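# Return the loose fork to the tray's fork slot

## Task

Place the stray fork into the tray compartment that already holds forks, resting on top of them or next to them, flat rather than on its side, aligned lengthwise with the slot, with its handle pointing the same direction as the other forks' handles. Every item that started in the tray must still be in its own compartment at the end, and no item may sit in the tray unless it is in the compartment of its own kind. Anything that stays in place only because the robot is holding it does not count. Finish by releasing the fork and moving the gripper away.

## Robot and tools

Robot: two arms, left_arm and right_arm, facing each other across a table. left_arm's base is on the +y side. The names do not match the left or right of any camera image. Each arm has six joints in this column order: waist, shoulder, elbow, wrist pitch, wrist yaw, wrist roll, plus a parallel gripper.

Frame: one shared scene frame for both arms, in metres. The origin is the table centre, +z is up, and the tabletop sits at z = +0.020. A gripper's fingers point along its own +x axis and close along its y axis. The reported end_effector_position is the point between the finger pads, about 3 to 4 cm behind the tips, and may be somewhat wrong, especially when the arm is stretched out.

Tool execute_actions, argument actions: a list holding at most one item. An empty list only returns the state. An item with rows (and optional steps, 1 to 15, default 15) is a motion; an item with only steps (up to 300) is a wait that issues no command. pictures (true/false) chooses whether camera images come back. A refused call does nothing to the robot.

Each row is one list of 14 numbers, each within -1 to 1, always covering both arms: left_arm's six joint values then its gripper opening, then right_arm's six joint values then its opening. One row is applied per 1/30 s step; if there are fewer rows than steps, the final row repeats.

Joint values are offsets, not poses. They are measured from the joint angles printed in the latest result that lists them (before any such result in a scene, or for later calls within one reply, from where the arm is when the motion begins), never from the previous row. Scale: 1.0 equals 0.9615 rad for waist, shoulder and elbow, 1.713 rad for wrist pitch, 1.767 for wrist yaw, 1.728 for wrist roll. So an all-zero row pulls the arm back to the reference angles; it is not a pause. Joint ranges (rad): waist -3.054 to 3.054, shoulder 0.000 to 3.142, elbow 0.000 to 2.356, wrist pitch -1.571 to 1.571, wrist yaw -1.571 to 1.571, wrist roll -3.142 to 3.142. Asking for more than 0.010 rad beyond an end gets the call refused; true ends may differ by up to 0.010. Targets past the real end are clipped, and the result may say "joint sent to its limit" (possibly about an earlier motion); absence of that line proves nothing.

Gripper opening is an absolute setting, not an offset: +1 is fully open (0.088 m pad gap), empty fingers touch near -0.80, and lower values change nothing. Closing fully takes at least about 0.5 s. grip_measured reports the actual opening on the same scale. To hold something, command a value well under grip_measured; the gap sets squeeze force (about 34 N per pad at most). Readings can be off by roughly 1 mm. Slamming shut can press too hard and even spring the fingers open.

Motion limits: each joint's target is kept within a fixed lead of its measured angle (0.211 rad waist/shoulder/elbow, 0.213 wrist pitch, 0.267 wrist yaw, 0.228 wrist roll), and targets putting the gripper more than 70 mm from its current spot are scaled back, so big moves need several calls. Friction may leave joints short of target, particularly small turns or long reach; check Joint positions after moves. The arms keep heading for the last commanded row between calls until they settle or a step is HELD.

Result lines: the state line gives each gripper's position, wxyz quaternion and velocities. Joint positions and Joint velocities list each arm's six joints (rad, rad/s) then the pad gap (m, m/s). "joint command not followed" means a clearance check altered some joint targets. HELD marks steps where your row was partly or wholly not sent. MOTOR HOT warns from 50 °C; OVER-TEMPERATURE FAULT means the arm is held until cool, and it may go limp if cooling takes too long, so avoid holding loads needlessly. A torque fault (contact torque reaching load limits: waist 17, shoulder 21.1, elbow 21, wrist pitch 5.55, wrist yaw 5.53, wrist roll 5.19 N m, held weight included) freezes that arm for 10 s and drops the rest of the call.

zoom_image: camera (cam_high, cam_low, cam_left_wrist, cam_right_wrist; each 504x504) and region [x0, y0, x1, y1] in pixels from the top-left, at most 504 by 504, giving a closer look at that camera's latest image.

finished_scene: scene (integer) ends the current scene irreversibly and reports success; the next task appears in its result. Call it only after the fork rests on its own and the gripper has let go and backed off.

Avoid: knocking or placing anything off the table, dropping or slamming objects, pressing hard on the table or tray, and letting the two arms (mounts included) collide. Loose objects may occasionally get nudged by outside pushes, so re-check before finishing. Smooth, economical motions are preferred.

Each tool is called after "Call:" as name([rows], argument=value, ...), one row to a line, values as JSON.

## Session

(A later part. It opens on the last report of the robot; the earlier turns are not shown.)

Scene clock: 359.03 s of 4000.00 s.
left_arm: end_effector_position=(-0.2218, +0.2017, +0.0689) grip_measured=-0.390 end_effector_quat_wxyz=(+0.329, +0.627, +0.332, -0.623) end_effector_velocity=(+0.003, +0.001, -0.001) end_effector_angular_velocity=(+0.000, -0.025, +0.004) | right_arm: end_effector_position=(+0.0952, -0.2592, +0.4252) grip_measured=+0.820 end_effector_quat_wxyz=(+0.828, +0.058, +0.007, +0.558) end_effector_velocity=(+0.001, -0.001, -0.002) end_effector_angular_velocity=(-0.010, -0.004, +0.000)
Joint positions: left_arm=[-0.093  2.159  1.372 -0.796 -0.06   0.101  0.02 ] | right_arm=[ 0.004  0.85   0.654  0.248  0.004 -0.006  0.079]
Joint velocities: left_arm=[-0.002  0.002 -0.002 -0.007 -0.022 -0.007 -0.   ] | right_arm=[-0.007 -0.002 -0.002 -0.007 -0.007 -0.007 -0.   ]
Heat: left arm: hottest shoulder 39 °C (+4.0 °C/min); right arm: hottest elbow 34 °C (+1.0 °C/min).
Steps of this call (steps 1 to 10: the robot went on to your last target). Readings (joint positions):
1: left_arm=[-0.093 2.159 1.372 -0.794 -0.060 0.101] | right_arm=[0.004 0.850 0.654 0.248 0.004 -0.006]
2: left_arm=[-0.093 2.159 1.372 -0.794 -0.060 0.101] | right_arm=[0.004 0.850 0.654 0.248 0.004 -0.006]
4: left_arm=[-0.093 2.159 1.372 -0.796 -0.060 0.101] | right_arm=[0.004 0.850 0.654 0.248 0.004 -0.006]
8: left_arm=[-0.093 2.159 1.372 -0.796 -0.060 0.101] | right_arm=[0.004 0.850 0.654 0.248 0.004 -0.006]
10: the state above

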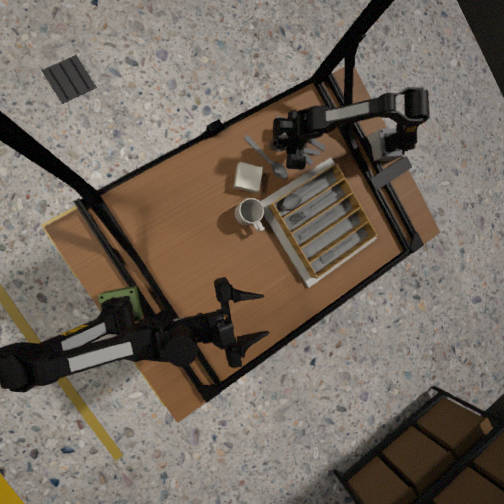

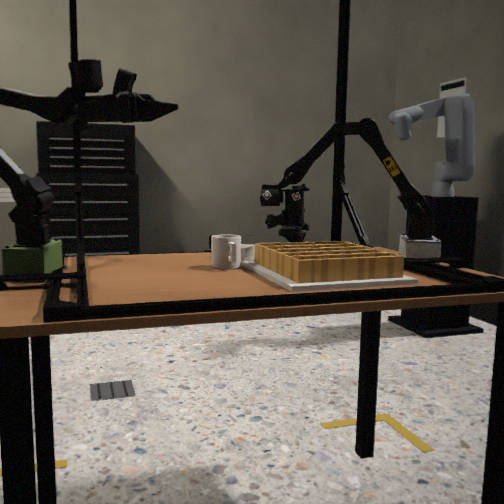

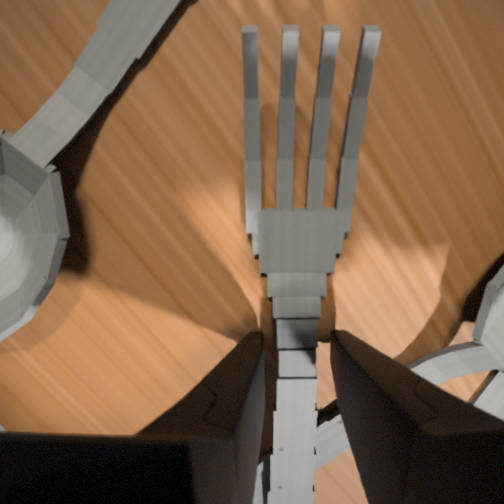

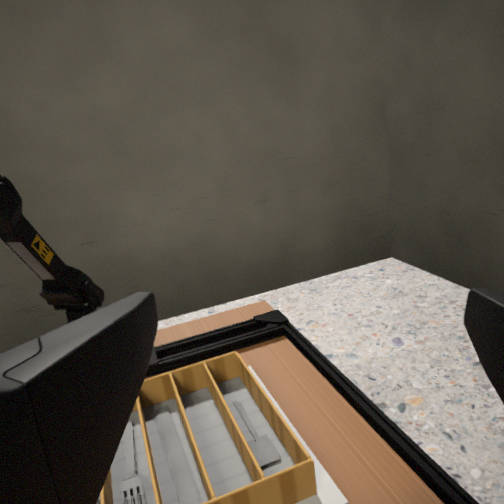

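Call:
execute_actions([
  {"rows": [[0,0.005,0,0.002,0,0,-0.39,0,0,0,0,0,0,0.82],[0,0.010,0,0.004,0,0,-0.39,0,0,0,0,0,0,0.82],[0,0.014,0,0.006,0,0,-0.39,0,0,0,0,0,0,0.82],[0,0.018,0,0.007,0,0,-0.39,0,0,0,0,0,0,0.82],[0,0.018,0,0.007,0,0,-0.39,0,0,0,0,0,0,0.82],[0,0.018,0,0.007,0,0,-0.39,0,0,0,0,0,0,0.82],[0,0.018,0,0.007,0,0,-0.39,0,0,0,0,0,0,0.82],[0,0.018,0,0.007,0,0,-0.42,0,0,0,0,0,0,0.82],[0,0.018,0,0.007,0,0,-0.46,0,0,0,0,0,0,0.82],[0,0.018,0,0.007,0,0,-0.50,0,0,0,0,0,0,0.82],[0,0.018,0,0.007,0,0,-0.54,0,0,0,0,0,0,0.82],[0,0.018,0,0.007,0,0,-0.58,0,0,0,0,0,0,0.82],[0,0.018,0,0.007,0,0,-0.63,0,0,0,0,0,0,0.82],[0,0.018,0,0.007,0,0,-0.68,0,0,0,0,0,0,0.82],[0,0.018,0,0.007,0,0,-0.74,0,0,0,0,0,0,0.82]], "steps": 15},
], pictures=false)

Call:
execute_actions([
  {"steps": 10},
])

Scene clock: 370.13 s of 4000.00 s.
left_arm: end_effector_position=(-0.2228, +0.2001, +0.0677) grip_measured=-0.559 end_effector_quat_wxyz=(+0.330, +0.625, +0.331, -0.625) end_effector_velocity=(+0.001, +0.002, +0.000) end_effector_angular_velocity=(+0.010, +0.003, -0.005) | right_arm: end_effector_position=(+0.0952, -0.2592, +0.4252) grip_measured=+0.820 end_effector_quat_wxyz=(+0.828, +0.058, +0.007, +0.558) end_effector_velocity=(-0.003, -0.000, +0.001) end_effector_angular_velocity=(+0.011, +0.002, +0.019)
Joint positions: left_arm=[-0.093  2.163  1.372 -0.786 -0.059  0.101  0.012] | right_arm=[ 0.004  0.85   0.654  0.248  0.004 -0.006  0.079]
Joint velocities: left_arm=[ 0.002 -0.002 -0.002 -0.007  0.007  0.007 -0.001] | right_arm=[-0.002 -0.007 -0.007  0.007 -0.022  0.007 -0.   ]
Heat: left arm: hottest shoulder 40 °C (+5.0 °C/min); right arm: hottest elbow 34 °C (+1.0 °C/min).
Steps of this call (steps 1 to 15: the robot went on to your last target; steps 16 to 90: nothing new was sent; then 7.60 s passed at rest; steps 91 to 105: all 15 steps of this action). Readings (joint positions):
91: left_arm=[-0.093 2.159 1.372 -0.796 -0.060 0.101] | right_arm=[0.004 0.850 0.654 0.248 0.004 -0.006]
92: left_arm=[-0.093 2.159 1.372 -0.796 -0.060 0.101] | right_arm=[0.004 0.850 0.654 0.248 0.004 -0.006]
94: left_arm=[-0.093 2.159 1.372 -0.791 -0.060 0.101] | right_arm=[0.004 0.850 0.654 0.248 0.004 -0.006]
98: left_arm=[-0.093 2.161 1.372 -0.787 -0.060 0.101] | right_arm=[0.004 0.850 0.654 0.248 0.004 -0.006]
105: the state above

Scene clock: 370.47 s of 4000.00 s.
left_arm: end_effector_position=(-0.2228, +0.2001, +0.0677) grip_measured=-0.559 end_effector_quat_wxyz=(+0.330, +0.625, +0.331, -0.625) end_effector_velocity=(-0.000, -0.001, +0.000) end_effector_angular_velocity=(-0.010, -0.003, +0.020) | right_arm: end_effector_position=(+0.0952, -0.2592, +0.4252) grip_measured=+0.820 end_effector_quat_wxyz=(+0.828, +0.058, +0.007, +0.558) end_effector_velocity=(-0.001, -0.000, -0.002) end_effector_angular_velocity=(-0.004, +0.009, +0.006)
Joint positions: left_arm=[-0.093  2.163  1.372 -0.786 -0.059  0.101  0.012] | right_arm=[ 0.004  0.85   0.654  0.248  0.004 -0.006  0.079]
Joint velocities: left_arm=[-0.002 -0.002 -0.002  0.007 -0.007 -0.022 -0.   ] | right_arm=[-0.002 -0.002 -0.002 -0.007 -0.007  0.007 -0.   ]
Heat: left arm: hottest shoulder 40 °C (+5.1 °C/min); right arm: hottest elbow 34 °C (+1.0 °C/min).
Steps of this call (steps 1 to 10: the robot went on to your last target). Readings (joint positions):
1: left_arm=[-0.093 2.163 1.372 -0.786 -0.059 0.101] | right_arm=[0.004 0.850 0.654 0.248 0.004 -0.006]
2: left_arm=[-0.093 2.163 1.372 -0.786 -0.059 0.101] | right_arm=[0.004 0.850 0.654 0.248 0.004 -0.006]
4: left_arm=[-0.093 2.163 1.372 -0.786 -0.059 0.101] | right_arm=[0.004 0.850 0.654 0.248 0.004 -0.006]
8: left_arm=[-0.093 2.163 1.372 -0.786 -0.059 0.101] | right_arm=[0.004 0.850 0.654 0.248 0.004 -0.006]
10: the state above

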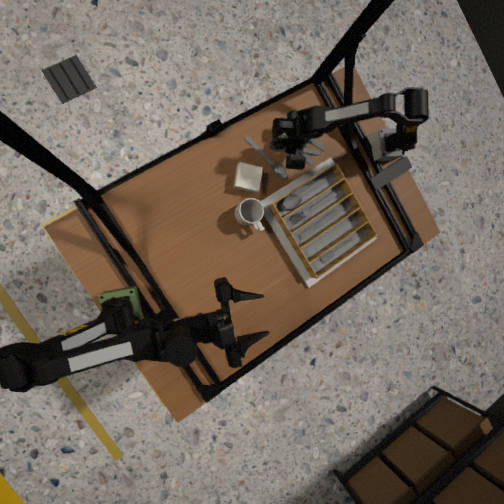

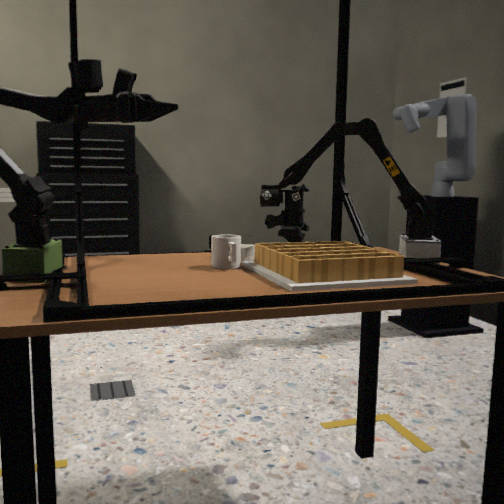

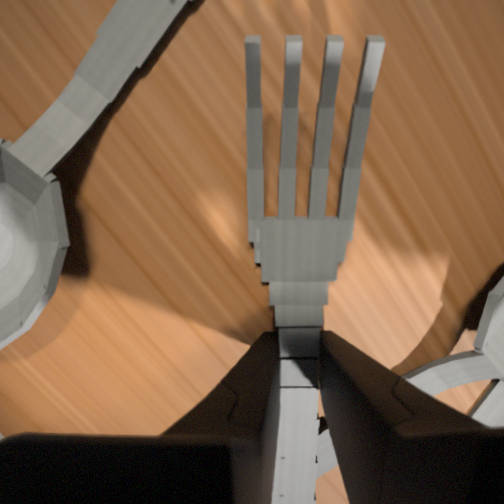

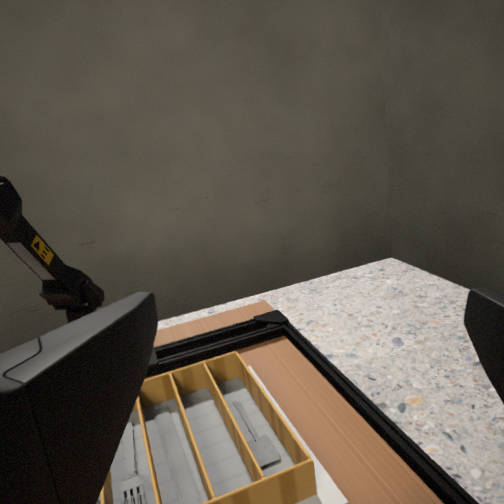

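Call:
execute_actions([
  {"rows": [[0,-0.006,0.004,-0.002,0,0,-0.76,0,0,0,0,0,0,0.82],[0,-0.012,0.009,-0.008,0,0,-0.76,0,0,0,0,0,0,0.82],[0,-0.021,0.016,-0.017,0,0,-0.76,0,0,0,0,0,0,0.82],[0,-0.033,0.025,-0.028,0,0,-0.76,0,0,0,0,0,0,0.82],[0,-0.047,0.036,-0.042,0,0,-0.76,0,0,0,0,0,0,0.82],[0,-0.063,0.048,-0.057,0,0,-0.76,0,0,0,0,0,0,0.82],[0,-0.079,0.061,-0.072,0,0,-0.76,0,0,0,0,0,0,0.82],[0,-0.096,0.074,-0.089,0,0,-0.76,0,0,0,0,0,0,0.82],[0,-0.113,0.087,-0.104,0,0,-0.76,0,0,0,0,0,0,0.82],[0,-0.129,0.099,-0.119,0,0,-0.76,0,0,0,0,0,0,0.82],[0,-0.143,0.110,-0.133,0,0,-0.76,0,0,0,0,0,0,0.82],[0,-0.156,0.120,-0.144,0,0,-0.76,0,0,0,0,0,0,0.82],[0,-0.166,0.127,-0.153,0,0,-0.76,0,0,0,0,0,0,0.82],[0,-0.172,0.132,-0.159,0,0,-0.76,0,0,0,0,0,0,0.82],[0,-0.174,0.134,-0.161,0,0,-0.76,0,0,0,0,0,0,0.82]], "steps": 15},
], pictures=false)

Call:
execute_actions([
  {"steps": 12},
])

Scene clock: 382.63 s of 4000.00 s.
left_arm: end_effector_position=(-0.2163, +0.2023, +0.1441) grip_measured=-0.559 end_effector_quat_wxyz=(+0.332, +0.622, +0.329, -0.628) end_effector_velocity=(+0.007, -0.004, +0.171) end_effector_angular_velocity=(-0.153, +0.091, +0.016) | right_arm: end_effector_position=(+0.0952, -0.2593, +0.4255) grip_measured=+0.820 end_effector_quat_wxyz=(+0.828, +0.058, +0.007, +0.558) end_effector_velocity=(-0.000, -0.001, +0.003) end_effector_angular_velocity=(+0.009, -0.012, +0.003)
Joint positions: left_arm=[-0.093  2.019  1.48  -1.028 -0.059  0.101  0.012] | right_arm=[ 0.004  0.849  0.655  0.248  0.004 -0.006  0.079]
Joint velocities: left_arm=[-0.002 -0.33   0.222 -0.374  0.007 -0.007 -0.   ] | right_arm=[-0.002 -0.002  0.002  0.007 -0.007 -0.007 -0.   ]
Heat: left arm: hottest shoulder 39 °C (+4.0 °C/min); right arm: hottest elbow 34 °C (+1.0 °C/min).
Steps of this call (steps 1 to 15: the robot went on to your last target; steps 16 to 350: nothing new was sent; steps 351 to 365: all 15 steps of this action). Readings (joint positions):
351: left_arm=[-0.093 2.165 1.372 -0.785 -0.059 0.101] | right_arm=[0.004 0.849 0.655 0.248 0.004 -0.006]
352: left_arm=[-0.093 2.164 1.372 -0.786 -0.059 0.101] | right_arm=[0.004 0.849 0.655 0.248 0.004 -0.006]
354: left_arm=[-0.093 2.161 1.376 -0.803 -0.059 0.101] | right_arm=[0.004 0.849 0.655 0.248 0.004 -0.006]
358: left_arm=[-0.093 2.129 1.398 -0.880 -0.059 0.101] | right_arm=[0.004 0.849 0.655 0.248 0.004 -0.006]
365: the state above

Scene clock: 383.03 s of 4000.00 s.
left_arm: end_effector_position=(-0.2147, +0.2041, +0.1535) grip_measured=-0.559 end_effector_quat_wxyz=(+0.332, +0.622, +0.329, -0.628) end_effector_velocity=(+0.002, +0.008, +0.000) end_effector_angular_velocity=(+0.036, -0.011, +0.003) | right_arm: end_effector_position=(+0.0952, -0.2593, +0.4255) grip_measured=+0.820 end_effector_quat_wxyz=(+0.828, +0.058, +0.007, +0.558) end_effector_velocity=(-0.001, -0.001, -0.001) end_effector_angular_velocity=(-0.005, -0.006, +0.005)
Joint positions: left_arm=[-0.093  2.001  1.493 -1.059 -0.059  0.101  0.012] | right_arm=[ 0.004  0.849  0.655  0.248  0.004 -0.006  0.079]
Joint velocities: left_arm=[-0.002 -0.002 -0.002 -0.037  0.007 -0.007 -0.   ] | right_arm=[-0.002 -0.007 -0.002 -0.007 -0.007 -0.007  0.   ]
Heat: left arm: hottest shoulder 39 °C (+4.1 °C/min); right arm: hottest elbow 34 °C (+1.0 °C/min).
Steps of this call (steps 1 to 12: the robot went on to your last target). Readings (joint positions):
1: left_arm=[-0.093 2.010 1.486 -1.038 -0.059 0.101] | right_arm=[0.004 0.849 0.655 0.248 0.004 -0.006]
2: left_arm=[-0.093 2.004 1.490 -1.044 -0.059 0.101] | right_arm=[0.004 0.849 0.655 0.248 0.004 -0.006]
4: left_arm=[-0.093 2.001 1.493 -1.052 -0.059 0.101] | right_arm=[0.004 0.849 0.655 0.248 0.004 -0.006]
8: left_arm=[-0.093 2.001 1.493 -1.058 -0.059 0.101] | right_arm=[0.004 0.849 0.655 0.248 0.004 -0.006]
12: the state above

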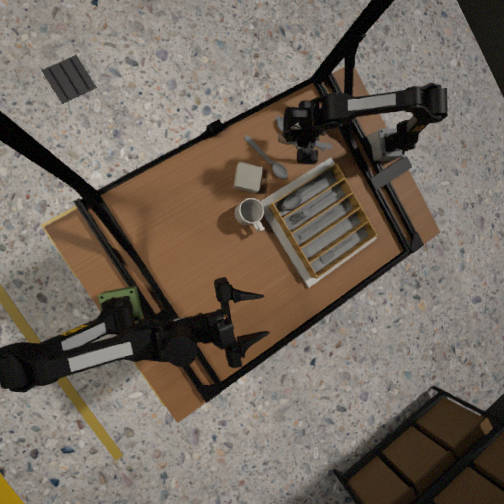

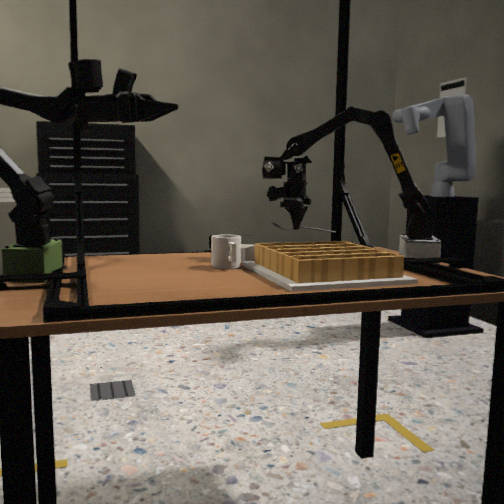

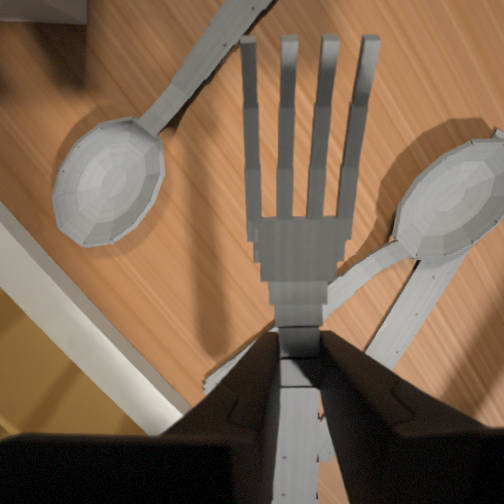

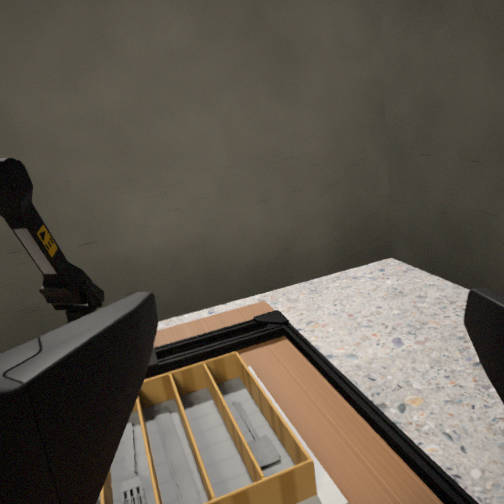

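Call:
execute_actions([
  {"rows": [[0.008,-0.002,0.004,0,0,0,-0.76,0,0,0,0,0,0,0.82],[0.030,-0.004,0.008,-0.001,0,-0.001,-0.76,0,0,0,0,0,0,0.82],[0.064,-0.006,0.012,-0.002,0,-0.002,-0.76,0,0,0,0,0,0,0.82],[0.107,-0.008,0.016,-0.003,0,-0.004,-0.76,0,0,0,0,0,0,0.82],[0.158,-0.010,0.021,-0.005,0,-0.006,-0.76,0,0,0,0,0,0,0.82],[0.215,-0.012,0.026,-0.007,0,-0.008,-0.76,0,0,0,0,0,0,0.82],[0.275,-0.014,0.031,-0.008,0,-0.010,-0.76,0,0,0,0,0,0,0.82],[0.336,-0.015,0.036,-0.010,0,-0.013,-0.76,0,0,0,0,0,0,0.82],[0.396,-0.015,0.041,-0.012,0,-0.015,-0.76,0,0,0,0,0,0,0.82],[0.452,-0.015,0.045,-0.014,0,-0.017,-0.76,0,0,0,0,0,0,0.82],[0.503,-0.015,0.049,-0.015,0,-0.019,-0.76,0,0,0,0,0,0,0.82],[0.547,-0.015,0.053,-0.017,0,-0.021,-0.76,0,0,0,0,0,0,0.82],[0.581,-0.015,0.056,-0.018,0,-0.022,-0.76,0,0,0,0,0,0,0.82],[0.603,-0.015,0.058,-0.019,0,-0.023,-0.76,0,0,0,0,0,0,0.82],[0.6106,-0.015,0.058,-0.019,0,-0.024,-0.76,0,0,0,0,0,0,0.82]], "steps": 15},
], pictures=false)

Call:
execute_actions([
  {"steps": 15},
])

Scene clock: 404.13 s of 4000.00 s.
left_arm: end_effector_position=(-0.0236, +0.1570, +0.1523) grip_measured=-0.559 end_effector_quat_wxyz=(+0.491, +0.512, +0.490, -0.507) end_effector_velocity=(+0.485, +0.024, -0.009) end_effector_angular_velocity=(+0.084, -0.139, +1.310) | right_arm: end_effector_position=(+0.0952, -0.2593, +0.4260) grip_measured=+0.820 end_effector_quat_wxyz=(+0.828, +0.059, +0.007, +0.558) end_effector_velocity=(-0.005, +0.002, -0.007) end_effector_angular_velocity=(-0.031, -0.013, +0.026)
Joint positions: left_arm=[ 0.434  2.     1.534 -1.084 -0.06   0.068  0.012] | right_arm=[ 0.004  0.849  0.655  0.249  0.004 -0.006  0.079]
Joint velocities: left_arm=[ 1.233  0.002  0.071 -0.081 -0.11  -0.081 -0.   ] | right_arm=[ 0.002 -0.002 -0.007 -0.022 -0.022 -0.022 -0.   ]
Heat: left arm: hottest shoulder 40 °C (+3.0 °C/min); right arm: hottest elbow 34 °C (+1.0 °C/min).
Steps of this call (steps 1 to 30: the robot went on to your last target; steps 31 to 618: nothing new was sent; steps 619 to 633: all 15 steps of this action). Readings (joint positions):
619: left_arm=[-0.093 2.000 1.494 -1.060 -0.059 0.101] | right_arm=[0.004 0.849 0.655 0.249 0.004 -0.006]
620: left_arm=[-0.091 2.000 1.494 -1.060 -0.059 0.101] | right_arm=[0.004 0.849 0.655 0.249 0.004 -0.006]
622: left_arm=[-0.072 2.000 1.494 -1.060 -0.057 0.101] | right_arm=[0.004 0.849 0.655 0.249 0.004 -0.006]
626: left_arm=[0.072 2.000 1.505 -1.066 -0.055 0.091] | right_arm=[0.004 0.849 0.655 0.249 0.004 -0.006]
633: the state above

Scene clock: 404.63 s of 4000.00 s.
left_arm: end_effector_position=(-0.0010, +0.1593, +0.1523) grip_measured=-0.559 end_effector_quat_wxyz=(+0.506, +0.498, +0.507, -0.489) end_effector_velocity=(-0.002, +0.002, +0.002) end_effector_angular_velocity=(+0.003, -0.007, -0.000) | right_arm: end_effector_position=(+0.0952, -0.2593, +0.4260) grip_measured=+0.820 end_effector_quat_wxyz=(+0.828, +0.059, +0.007, +0.558) end_effector_velocity=(-0.001, -0.000, +0.001) end_effector_angular_velocity=(+0.011, +0.002, +0.014)
Joint positions: left_arm=[ 0.493  1.999  1.538 -1.09  -0.062  0.062  0.012] | right_arm=[ 0.004  0.849  0.655  0.249  0.004 -0.006  0.079]
Joint velocities: left_arm=[-0.007 -0.007 -0.002 -0.007 -0.007 -0.007 -0.   ] | right_arm=[-0.007 -0.002 -0.002  0.007 -0.022  0.007 -0.   ]
Heat: left arm: hottest shoulder 40 °C (+3.0 °C/min); right arm: hottest elbow 34 °C (+1.0 °C/min).
Steps of this call (steps 1 to 15: the robot went on to your last target). Readings (joint positions):
1: left_arm=[0.470 2.000 1.536 -1.085 -0.063 0.065] | right_arm=[0.004 0.849 0.655 0.249 0.004 -0.006]
2: left_arm=[0.495 1.999 1.537 -1.087 -0.064 0.064] | right_arm=[0.004 0.849 0.655 0.249 0.004 -0.006]
4: left_arm=[0.512 1.999 1.538 -1.089 -0.064 0.063] | right_arm=[0.004 0.849 0.655 0.249 0.004 -0.006]
8: left_arm=[0.498 1.999 1.538 -1.090 -0.063 0.062] | right_arm=[0.004 0.849 0.655 0.249 0.004 -0.006]
15: the state above

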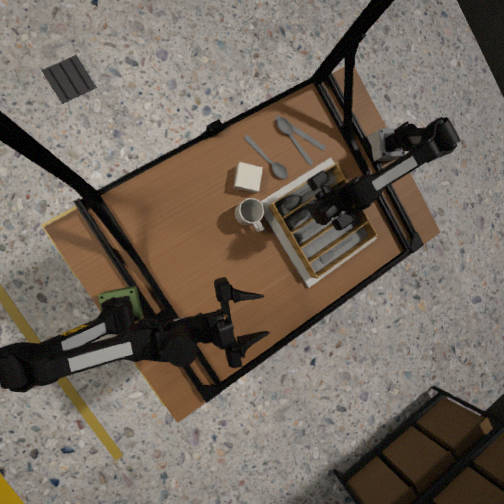

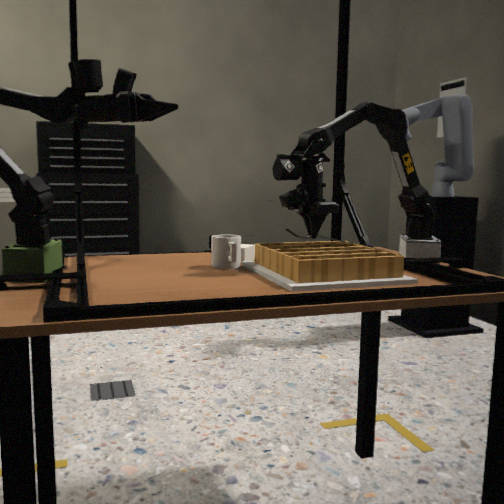

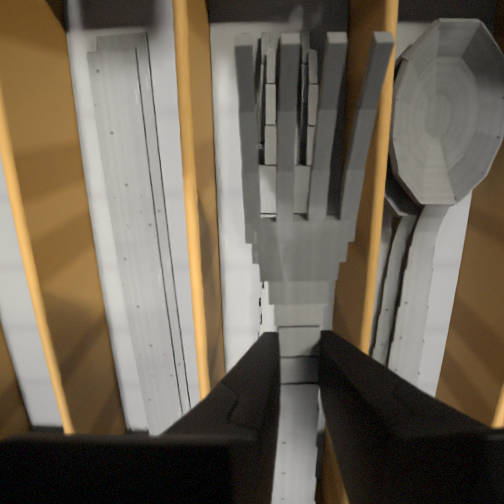

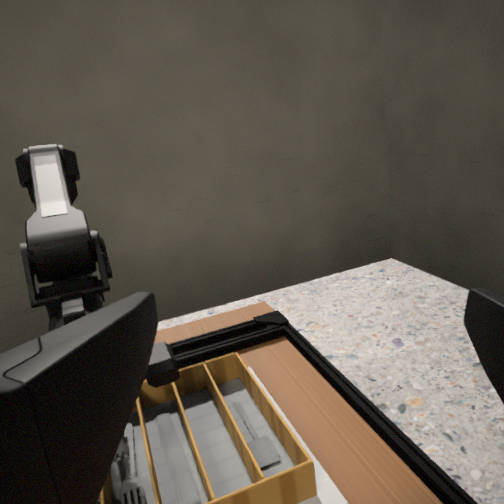

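Call:
execute_actions([
  {"rows": [[0.001,0.008,0.006,-0.001,0,0,-0.85,0,0,0,0,0,0,0.82],[0.002,0.016,0.014,-0.004,0,0,-0.9,0,0,0,0,0,0,0.82],[0.003,0.028,0.024,-0.008,0,0,-0.9,0,0,0,0,0,0,0.82],[0.004,0.043,0.038,-0.013,0,0,-0.9,0,0,0,0,0,0,0.82],[0.005,0.061,0.054,-0.019,0,0,-0.9,0,0,0,0,0,0,0.82],[0.006,0.081,0.072,-0.025,0,0,-0.9,0,0,0,0,0,0,0.82],[0.008,0.102,0.091,-0.032,0,0,-0.9,0,0,0,0,0,0,0.82],[0.009,0.123,0.110,-0.039,0,0,-0.9,0,0,0,0,0,0,0.82],[0.011,0.144,0.129,-0.046,0,0,-0.9,0,0,0,0,0,0,0.82],[0.012,0.164,0.147,-0.053,0,0,-0.9,0,0,0,0,0,0,0.82],[0.013,0.182,0.163,-0.059,0,0,-0.9,0,0,0,0,0,0,0.82],[0.014,0.198,0.177,-0.064,0,0,-0.9,0,0,0,0,0,0,0.82],[0.015,0.210,0.188,-0.068,0,0,-0.9,0,0,0,0,0,0,0.82],[0.016,0.217,0.194,-0.070,0,0,-0.9,0,0,0,0,0,0,0.82],[0.016,0.2203,0.1969,-0.0712,0,0,-0.9,0,0,0,0,0,0,0.82]], "steps": 15},
], pictures=false)

Call:
execute_actions([
  {"steps": 12},
])

Scene clock: 437.97 s of 4000.00 s.
left_arm: end_effector_position=(+0.0029, +0.1486, +0.1236) grip_measured=-0.559 end_effector_quat_wxyz=(+0.471, +0.525, +0.542, -0.457) end_effector_velocity=(+0.009, -0.007, -0.068) end_effector_angular_velocity=(+0.252, +0.016, +0.020) | right_arm: end_effector_position=(+0.0952, -0.2594, +0.4265) grip_measured=+0.820 end_effector_quat_wxyz=(+0.828, +0.059, +0.006, +0.557) end_effector_velocity=(+0.001, -0.001, -0.002) end_effector_angular_velocity=(-0.016, -0.017, -0.010)
Joint positions: left_arm=[ 0.504  2.18   1.695 -1.195 -0.062  0.061  0.012] | right_arm=[ 0.004  0.849  0.656  0.249  0.004 -0.006  0.079]
Joint velocities: left_arm=[ 0.027  0.325  0.227 -0.154 -0.007 -0.007 -0.   ] | right_arm=[-0.002 -0.002 -0.002 -0.007  0.007 -0.022  0.   ]
Heat: left arm: hottest shoulder 42 °C (+3.0 °C/min); right arm: hottest elbow 34 °C (+0.0 °C/min).
Steps of this call (steps 1 to 15: the robot went on to your last target; steps 16 to 985: nothing new was sent; steps 986 to 1000: all 15 steps of this action). Readings (joint positions):
986: left_arm=[0.493 1.995 1.541 -1.090 -0.061 0.061] | right_arm=[0.004 0.849 0.656 0.249 0.004 -0.006]
987: left_arm=[0.493 1.995 1.541 -1.091 -0.061 0.061] | right_arm=[0.004 0.849 0.656 0.249 0.004 -0.006]
989: left_arm=[0.493 2.003 1.547 -1.100 -0.061 0.061] | right_arm=[0.004 0.849 0.656 0.249 0.004 -0.006]
993: left_arm=[0.495 2.057 1.596 -1.130 -0.062 0.061] | right_arm=[0.004 0.849 0.656 0.249 0.004 -0.006]
1000: the state above

Scene clock: 438.37 s of 4000.00 s.
left_arm: end_effector_position=(+0.0036, +0.1472, +0.1212) grip_measured=-0.559 end_effector_quat_wxyz=(+0.468, +0.527, +0.545, -0.453) end_effector_velocity=(-0.000, +0.002, +0.001) end_effector_angular_velocity=(+0.008, -0.010, +0.018) | right_arm: end_effector_position=(+0.0952, -0.2594, +0.4265) grip_measured=+0.820 end_effector_quat_wxyz=(+0.828, +0.059, +0.006, +0.557) end_effector_velocity=(-0.002, -0.001, -0.000) end_effector_angular_velocity=(+0.001, +0.007, +0.010)
Joint positions: left_arm=[ 0.506  2.2    1.716 -1.21  -0.061  0.061  0.012] | right_arm=[ 0.004  0.849  0.656  0.249  0.004 -0.006  0.079]
Joint velocities: left_arm=[-0.002 -0.002 -0.002 -0.007 -0.007 -0.022 -0.   ] | right_arm=[ 0.002 -0.007 -0.002 -0.007 -0.007  0.007 -0.   ]
Heat: left arm: hottest shoulder 42 °C (+3.0 °C/min); right arm: hottest elbow 34 °C (+0.0 °C/min).
Steps of this call (steps 1 to 12: the robot went on to your last target). Readings (joint positions):
1: left_arm=[0.505 2.189 1.701 -1.199 -0.062 0.061] | right_arm=[0.004 0.849 0.656 0.249 0.004 -0.006]
2: left_arm=[0.506 2.194 1.705 -1.203 -0.061 0.061] | right_arm=[0.004 0.849 0.656 0.249 0.004 -0.006]
4: left_arm=[0.506 2.199 1.709 -1.207 -0.061 0.061] | right_arm=[0.004 0.849 0.656 0.249 0.004 -0.006]
8: left_arm=[0.506 2.199 1.715 -1.209 -0.061 0.061] | right_arm=[0.004 0.849 0.656 0.249 0.004 -0.006]
12: the state above

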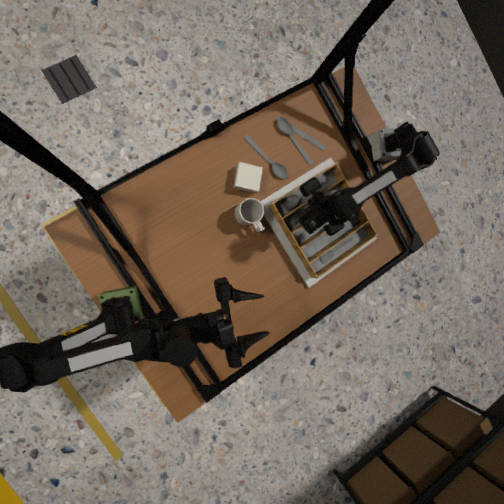

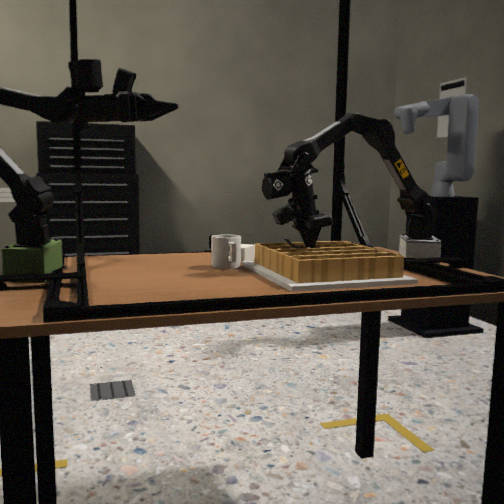

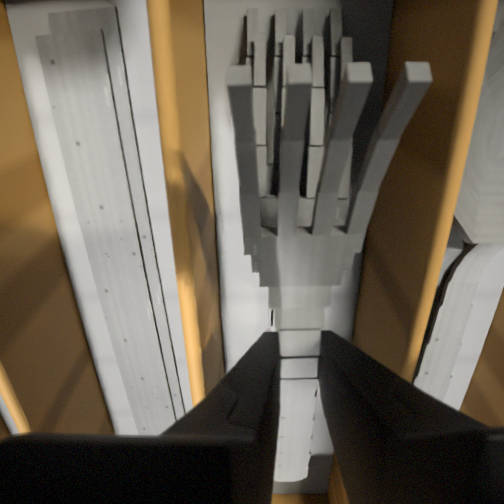

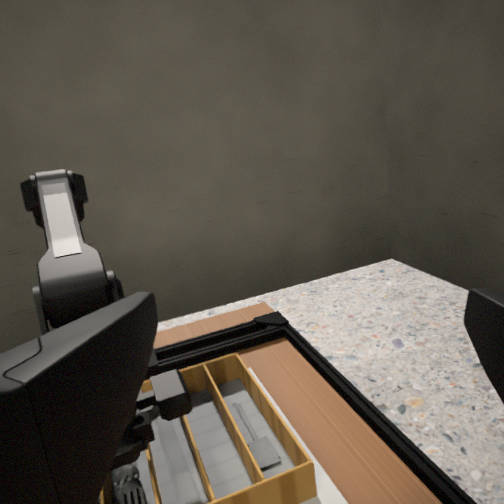

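Call:
execute_actions([
  {"rows": [[0,0.006,-0.004,0.002,0,0,-0.9,0,0,0,0,0,0,0.82],[0,0.012,-0.008,0.005,0,0,-0.9,0,0,0,0,0,0,0.82],[0,0.018,-0.011,0.009,0,0,-0.9,0,0,0,0,0,0,0.82],[0,0.024,-0.014,0.013,0,0,-0.9,0,0,0,0,0,0,0.82],[0,0.030,-0.017,0.017,0,0,-0.9,0,0,0,0,0,0,0.82],[0,0.036,-0.019,0.022,0,0,-0.9,0,0,0,0,0,0,0.82],[0,0.042,-0.022,0.026,0,0,-0.9,0,0,0,0,0,0,0.82],[0,0.048,-0.024,0.030,0,0,-0.9,0,0,0,0,0,0,0.82],[0,0.053,-0.026,0.034,0,0,-0.9,0,0,0,0,0,0,0.82],[0,0.058,-0.028,0.037,0,0,-0.9,0,0,0,0,0,0,0.82],[0,0.061,-0.030,0.040,0,0,-0.9,0,0,0,0,0,0,0.82],[0,0.0632,-0.0305,0.041,0,0,-0.9,0,0,0,0,0,0,0.82]], "steps": 15},
], pictures=false)

Call:
execute_actions([
  {"steps": 10},
])

Scene clock: 457.27 s of 4000.00 s.
left_arm: end_effector_position=(+0.0035, +0.1412, +0.1046) grip_measured=-0.559 end_effector_quat_wxyz=(+0.471, +0.525, +0.543, -0.456) end_effector_velocity=(-0.000, +0.004, -0.005) end_effector_angular_velocity=(+0.013, -0.007, +0.003) | right_arm: end_effector_position=(+0.0951, -0.2594, +0.4267) grip_measured=+0.820 end_effector_quat_wxyz=(+0.828, +0.059, +0.006, +0.558) end_effector_velocity=(+0.002, -0.002, +0.001) end_effector_angular_velocity=(+0.002, -0.007, -0.021)
Joint positions: left_arm=[ 0.507  2.233  1.705 -1.154 -0.062  0.062  0.012] | right_arm=[ 0.005  0.849  0.657  0.249  0.004 -0.006  0.079]
Joint velocities: left_arm=[-0.002  0.002 -0.017  0.007 -0.007 -0.007 -0.   ] | right_arm=[ 0.002 -0.002 -0.002  0.007  0.022 -0.007 -0.   ]
Heat: left arm: hottest shoulder 41 °C (+1.0 °C/min); right arm: hottest elbow 34 °C (+0.0 °C/min).
Steps of this call (steps 1 to 30: the robot went on to your last target; steps 31 to 552: nothing new was sent; steps 553 to 567: all 15 steps of this action). Readings (joint positions):
553: left_arm=[0.507 2.202 1.718 -1.211 -0.062 0.062] | right_arm=[0.005 0.849 0.657 0.249 0.004 -0.006]
554: left_arm=[0.507 2.202 1.718 -1.210 -0.062 0.062] | right_arm=[0.005 0.849 0.657 0.249 0.004 -0.006]
556: left_arm=[0.507 2.202 1.717 -1.205 -0.062 0.062] | right_arm=[0.005 0.849 0.657 0.249 0.004 -0.006]
560: left_arm=[0.507 2.214 1.712 -1.179 -0.062 0.062] | right_arm=[0.005 0.849 0.657 0.249 0.004 -0.006]
567: the state above

Scene clock: 457.60 s of 4000.00 s.
left_arm: end_effector_position=(+0.0035, +0.1413, +0.1044) grip_measured=-0.559 end_effector_quat_wxyz=(+0.471, +0.525, +0.543, -0.456) end_effector_velocity=(-0.002, +0.002, +0.001) end_effector_angular_velocity=(+0.008, -0.007, -0.001) | right_arm: end_effector_position=(+0.0951, -0.2594, +0.4267) grip_measured=+0.820 end_effector_quat_wxyz=(+0.828, +0.059, +0.006, +0.558) end_effector_velocity=(-0.003, -0.001, +0.003) end_effector_angular_velocity=(+0.016, +0.000, +0.018)
Joint positions: left_arm=[ 0.507  2.233  1.704 -1.153 -0.062  0.062  0.012] | right_arm=[ 0.005  0.849  0.657  0.249  0.004 -0.006  0.079]
Joint velocities: left_arm=[-0.007 -0.002 -0.002 -0.007 -0.007 -0.007 -0.   ] | right_arm=[-0.002 -0.007 -0.002  0.007 -0.022  0.007 -0.   ]
Heat: left arm: hottest shoulder 41 °C (+1.0 °C/min); right arm: hottest elbow 34 °C (+0.0 °C/min).
Steps of this call (steps 1 to 10: the robot went on to your last target). Readings (joint positions):
1: left_arm=[0.507 2.233 1.704 -1.154 -0.062 0.062] | right_arm=[0.005 0.849 0.657 0.249 0.004 -0.006]
2: left_arm=[0.507 2.233 1.704 -1.153 -0.062 0.062] | right_arm=[0.005 0.849 0.657 0.249 0.004 -0.006]
4: left_arm=[0.507 2.233 1.704 -1.153 -0.062 0.062] | right_arm=[0.005 0.849 0.657 0.249 0.004 -0.006]
8: left_arm=[0.507 2.233 1.704 -1.153 -0.062 0.062] | right_arm=[0.005 0.849 0.657 0.249 0.004 -0.006]
10: the state above

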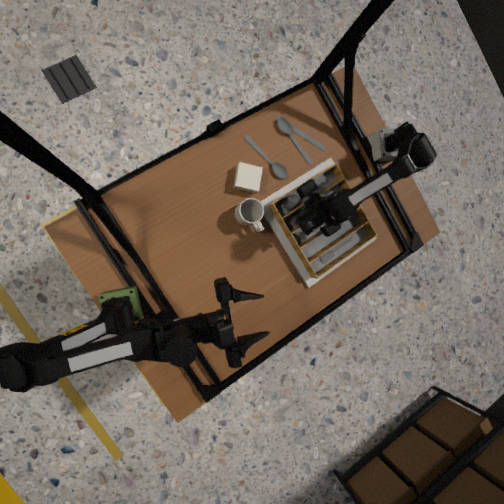

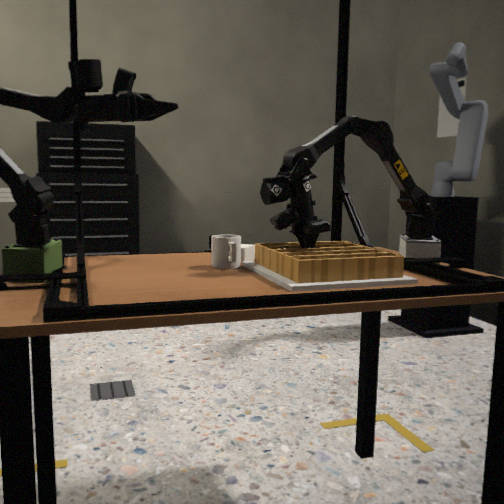

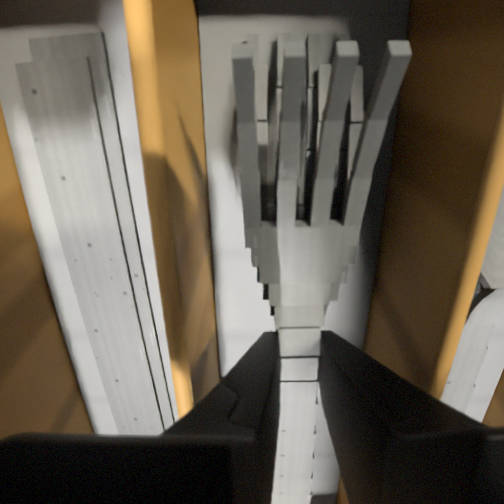

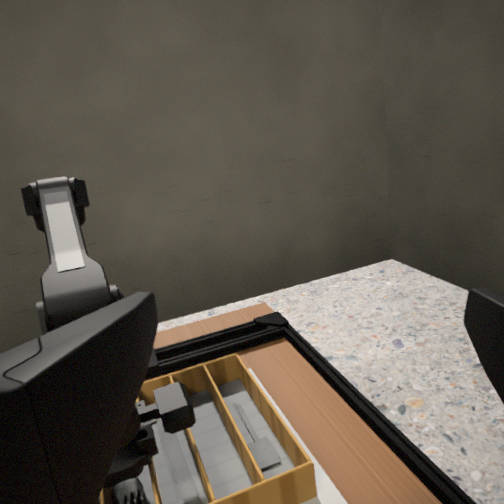

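Call:
execute_actions([
  {"rows": [[0,0.004,-0.004,0.001,0,0,-0.8,0,0,0,0,0,0,0.82],[-0.002,0.008,-0.008,0.003,0,0,-0.72,0,0,0,0,0,0,0.82],[-0.004,0.011,-0.012,0.005,0,0,-0.66,0,0,0,0,0,0,0.82],[-0.006,0.014,-0.016,0.008,0,0,-0.66,0,0,0,0,0,0,0.82],[-0.008,0.017,-0.020,0.011,0,0,-0.66,0,0,0,0,0,0,0.82],[-0.009,0.019,-0.024,0.014,0,0,-0.66,0,0,0,0,0,0,0.82],[-0.009,0.021,-0.028,0.017,0,0,-0.66,0,0,0,0,0,0,0.82],[-0.009,0.023,-0.031,0.019,0,0,-0.66,0,0,0,0,0,0,0.82],[-0.009,0.0245,-0.0333,0.0214,0,0,-0.66,0,0,0,0,0,0,0.82]], "steps": 15},
], pictures=false)

Call:
execute_actions([
  {"steps": 8},
])

Scene clock: 474.03 s of 4000.00 s.
left_arm: end_effector_position=(+0.0028, +0.1386, +0.1018) grip_measured=-0.559 end_effector_quat_wxyz=(+0.475, +0.523, +0.538, -0.459) end_effector_velocity=(-0.003, -0.005, +0.000) end_effector_angular_velocity=(-0.022, -0.012, +0.010) | right_arm: end_effector_position=(+0.0951, -0.2595, +0.4271) grip_measured=+0.820 end_effector_quat_wxyz=(+0.828, +0.060, +0.005, +0.558) end_effector_velocity=(-0.001, -0.000, -0.003) end_effector_angular_velocity=(-0.018, -0.001, +0.006)
Joint positions: left_arm=[ 0.504  2.234  1.696 -1.13  -0.064  0.062  0.012] | right_arm=[ 0.005  0.848  0.657  0.25   0.004 -0.006  0.079]
Joint velocities: left_arm=[-0.012 -0.002 -0.002  0.022 -0.007 -0.022 -0.   ] | right_arm=[-0.002 -0.002  0.002 -0.022 -0.007 -0.007 -0.   ]
Heat: left arm: hottest shoulder 39 °C (-2.0 °C/min); right arm: hottest elbow 35 °C (+1.0 °C/min).
Steps of this call (steps 1 to 15: the robot went on to your last target; steps 16 to 478: nothing new was sent; steps 479 to 493: all 15 steps of this action). Readings (joint positions):
479: left_arm=[0.507 2.234 1.702 -1.146 -0.062 0.062] | right_arm=[0.005 0.848 0.657 0.250 0.004 -0.006]
480: left_arm=[0.507 2.234 1.702 -1.146 -0.062 0.062] | right_arm=[0.005 0.848 0.657 0.250 0.004 -0.006]
482: left_arm=[0.507 2.234 1.702 -1.146 -0.062 0.062] | right_arm=[0.005 0.848 0.657 0.250 0.004 -0.006]
486: left_arm=[0.506 2.234 1.700 -1.142 -0.063 0.062] | right_arm=[0.005 0.848 0.657 0.250 0.004 -0.006]
493: the state above

Scene clock: 474.30 s of 4000.00 s.
left_arm: end_effector_position=(+0.0027, +0.1381, +0.1018) grip_measured=-0.559 end_effector_quat_wxyz=(+0.476, +0.523, +0.538, -0.460) end_effector_velocity=(+0.002, +0.002, +0.001) end_effector_angular_velocity=(+0.009, -0.020, -0.013) | right_arm: end_effector_position=(+0.0951, -0.2595, +0.4271) grip_measured=+0.820 end_effector_quat_wxyz=(+0.828, +0.060, +0.005, +0.558) end_effector_velocity=(-0.001, -0.000, -0.002) end_effector_angular_velocity=(-0.009, -0.005, +0.005)
Joint positions: left_arm=[ 0.504  2.234  1.696 -1.128 -0.064  0.062  0.012] | right_arm=[ 0.005  0.848  0.657  0.25   0.004 -0.006  0.079]
Joint velocities: left_arm=[-0.002 -0.002 -0.002 -0.007 -0.022  0.007 -0.   ] | right_arm=[-0.002 -0.002 -0.002 -0.007 -0.007 -0.007 -0.   ]
Heat: left arm: hottest shoulder 39 °C (-2.0 °C/min); right arm: hottest elbow 35 °C (+1.0 °C/min).
Steps of this call (steps 1 to 8: the robot went on to your last target). Readings (joint positions):
1: left_arm=[0.504 2.234 1.696 -1.130 -0.064 0.062] | right_arm=[0.005 0.848 0.657 0.250 0.004 -0.006]
2: left_arm=[0.504 2.234 1.696 -1.129 -0.064 0.062] | right_arm=[0.005 0.848 0.657 0.250 0.004 -0.006]
4: left_arm=[0.504 2.234 1.696 -1.128 -0.064 0.062] | right_arm=[0.005 0.848 0.657 0.250 0.004 -0.006]
8: the state above

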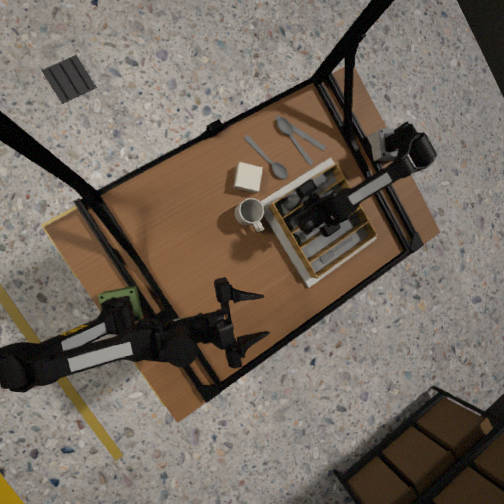

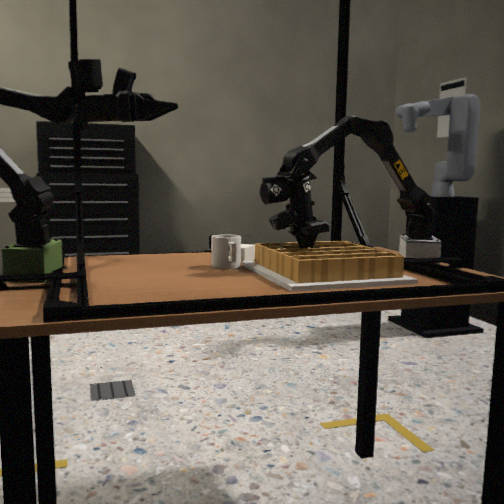

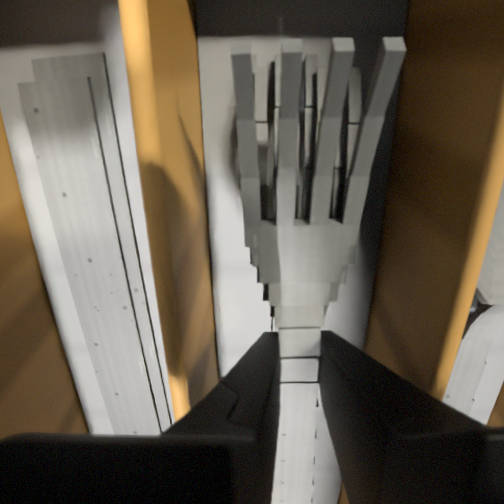

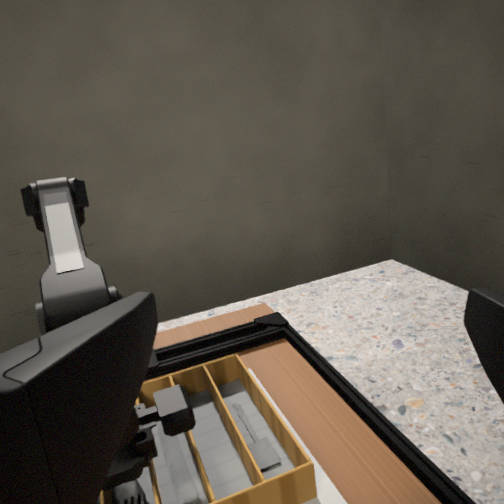

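Call:
execute_actions([
  {"rows": [[0,0,0,-0.003,0,0,-0.66,0,0,0,0,0,0,0.82],[0,0,0,-0.006,0,0,-0.66,0,0,0,0,0,0,0.82],[0,0,0,-0.009,0,0,-0.66,0,0,0,0,0,0,0.82],[0,0,0,-0.012,0,0,-0.66,0,0,0,0,0,0,0.82],[0,0,0,-0.015,0,0,-0.66,0,0,0,0,0,0,0.82],[0,0,0,-0.017,0,0,-0.66,0,0,0,0,0,0,0.82]], "steps": 12},
])

Scene clock: 482.47 s of 4000.00 s.
left_arm: end_effector_position=(+0.0021, +0.1424, +0.1038) grip_measured=-0.559 end_effector_quat_wxyz=(+0.470, +0.527, +0.542, -0.456) end_effector_velocity=(-0.001, +0.008, +0.002) end_effector_angular_velocity=(+0.037, -0.005, +0.002) | right_arm: end_effector_position=(+0.0952, -0.2595, +0.4273) grip_measured=+0.820 end_effector_quat_wxyz=(+0.828, +0.060, +0.005, +0.558) end_effector_velocity=(+0.001, -0.002, -0.004) end_effector_angular_velocity=(-0.025, -0.013, -0.009)
Joint positions: left_arm=[ 0.503  2.231  1.697 -1.151 -0.063  0.062  0.012] | right_arm=[ 0.005  0.848  0.657  0.25   0.004 -0.006  0.079]
Joint velocities: left_arm=[-0.002 -0.002 -0.002 -0.037 -0.007 -0.007  0.   ] | right_arm=[-0.002 -0.007 -0.002 -0.022  0.007 -0.022 -0.   ]
Heat: left arm: hottest shoulder 39 °C (-3.0 °C/min); right arm: hottest elbow 35 °C (+1.0 °C/min).
Steps of this call (steps 1 to 15: the robot went on to your last target; steps 16 to 233: nothing new was sent; steps 234 to 245: all 12 steps of this action). Readings (joint positions):
234: left_arm=[0.503 2.232 1.695 -1.125 -0.064 0.062] | right_arm=[0.005 0.848 0.657 0.250 0.004 -0.006]
235: left_arm=[0.503 2.231 1.695 -1.125 -0.064 0.062] | right_arm=[0.005 0.848 0.657 0.250 0.004 -0.006]
237: left_arm=[0.503 2.231 1.697 -1.127 -0.064 0.062] | right_arm=[0.005 0.848 0.657 0.250 0.004 -0.006]
241: left_arm=[0.503 2.231 1.697 -1.147 -0.063 0.062] | right_arm=[0.005 0.848 0.657 0.250 0.004 -0.006]
245: the state above

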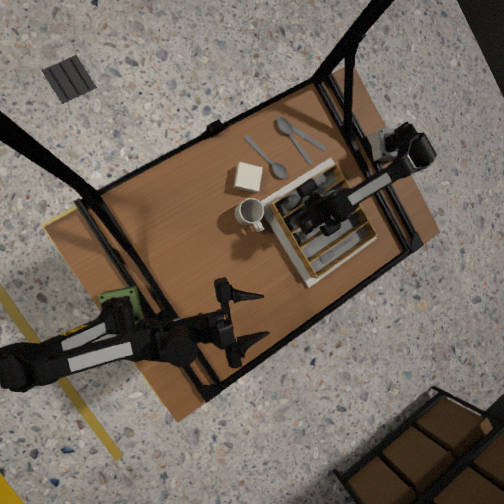

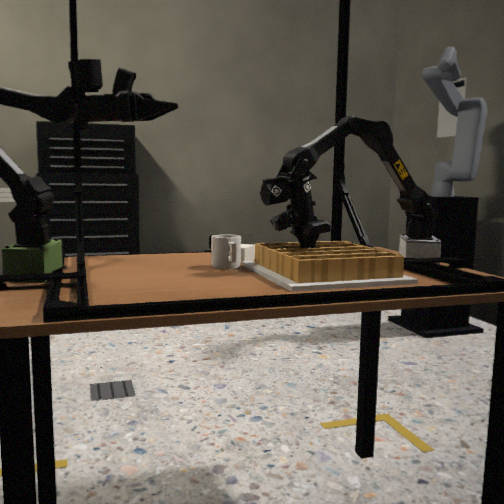

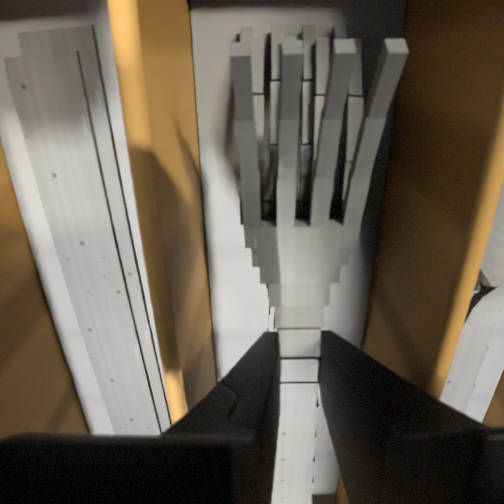

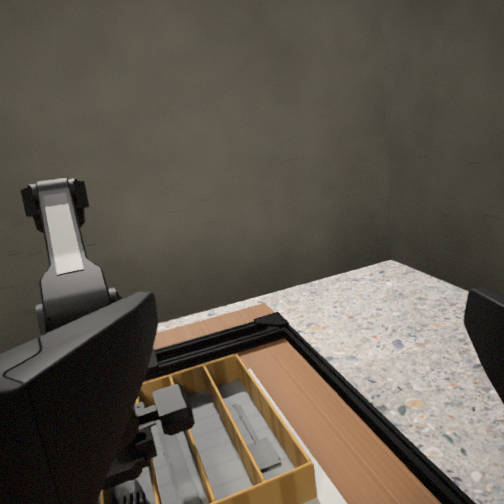

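Call:
execute_actions([
  {"rows": [[0,0,0,0,0,0,-0.62,0,0,0,0,0,0,0.82],[0,0,0,0,0,0,-0.59,0,0,0,0,0,0,0.82],[0,0,0,0,0,0,-0.57,0,0,0,0,0,0,0.82],[0,0,0,0,0,0,-0.555,0,0,0,0,0,0,0.82],[0,0,0,0,0,0,-0.54,0,0,0,0,0,0,0.82],[0,0,0,0,0,0,-0.52,0,0,0,0,0,0,0.82],[0,0,0,0,0,0,-0.50,0,0,0,0,0,0,0.82],[0,0,0,0,0,0,-0.48,0,0,0,0,0,0,0.82],[0,0,0,0,0,0,-0.46,0,0,0,0,0,0,0.82],[0,0,0,0,0,0,-0.44,0,0,0,0,0,0,0.82]], "steps": 15},
])

Scene clock: 489.60 s of 4000.00 s.
left_arm: end_effector_position=(+0.0021, +0.1427, +0.1039) grip_measured=-0.446 end_effector_quat_wxyz=(+0.469, +0.527, +0.542, -0.456) end_effector_velocity=(+0.000, +0.001, +0.002) end_effector_angular_velocity=(+0.003, -0.006, -0.011) | right_arm: end_effector_position=(+0.0952, -0.2595, +0.4273) grip_measured=+0.820 end_effector_quat_wxyz=(+0.828, +0.060, +0.005, +0.558) end_effector_velocity=(-0.000, -0.000, -0.002) end_effector_angular_velocity=(-0.004, +0.010, -0.004)
Joint positions: left_arm=[ 0.503  2.231  1.697 -1.153 -0.063  0.062  0.017] | right_arm=[ 0.005  0.848  0.657  0.25   0.004 -0.006  0.079]
Joint velocities: left_arm=[-0.002 -0.002  0.002 -0.007 -0.007  0.007  0.003] | right_arm=[ 0.002 -0.002 -0.002 -0.007  0.007  0.007 -0.   ]
Heat: left arm: hottest shoulder 40 °C (-2.0 °C/min); right arm: hottest elbow 35 °C (+1.0 °C/min).
Steps of this call (steps 1 to 15: the robot went on to your last target; steps 16 to 199: nothing new was sent; steps 200 to 214: all 15 steps of this action). Readings (joint positions):
200: left_arm=[0.503 2.231 1.697 -1.154 -0.063 0.062] | right_arm=[0.005 0.848 0.657 0.250 0.004 -0.006]
201: left_arm=[0.503 2.231 1.697 -1.154 -0.063 0.062] | right_arm=[0.005 0.848 0.657 0.250 0.004 -0.006]
203: left_arm=[0.503 2.231 1.697 -1.154 -0.063 0.062] | right_arm=[0.005 0.848 0.657 0.250 0.004 -0.006]
207: left_arm=[0.503 2.231 1.697 -1.153 -0.063 0.062] | right_arm=[0.005 0.848 0.657 0.250 0.004 -0.006]
214: the state above

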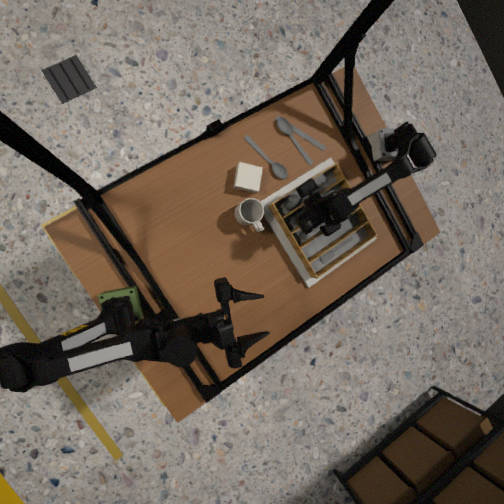

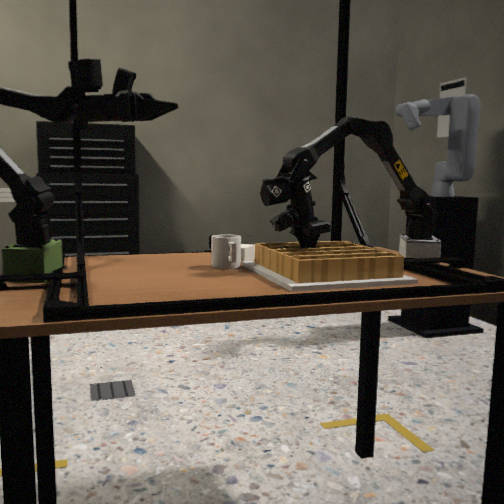

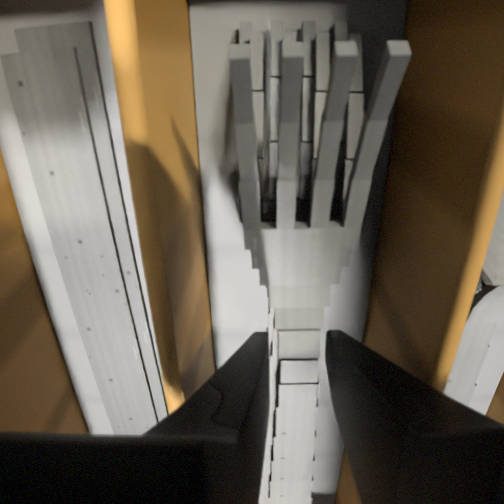

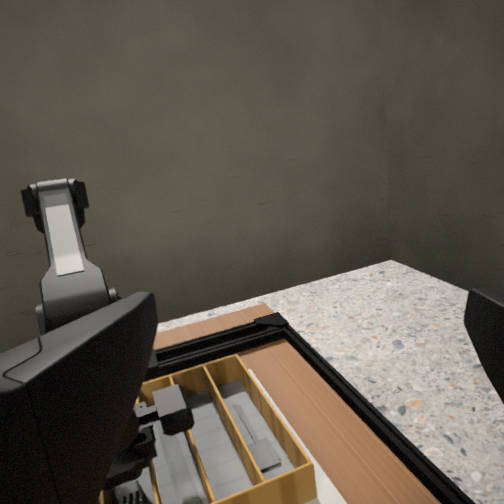

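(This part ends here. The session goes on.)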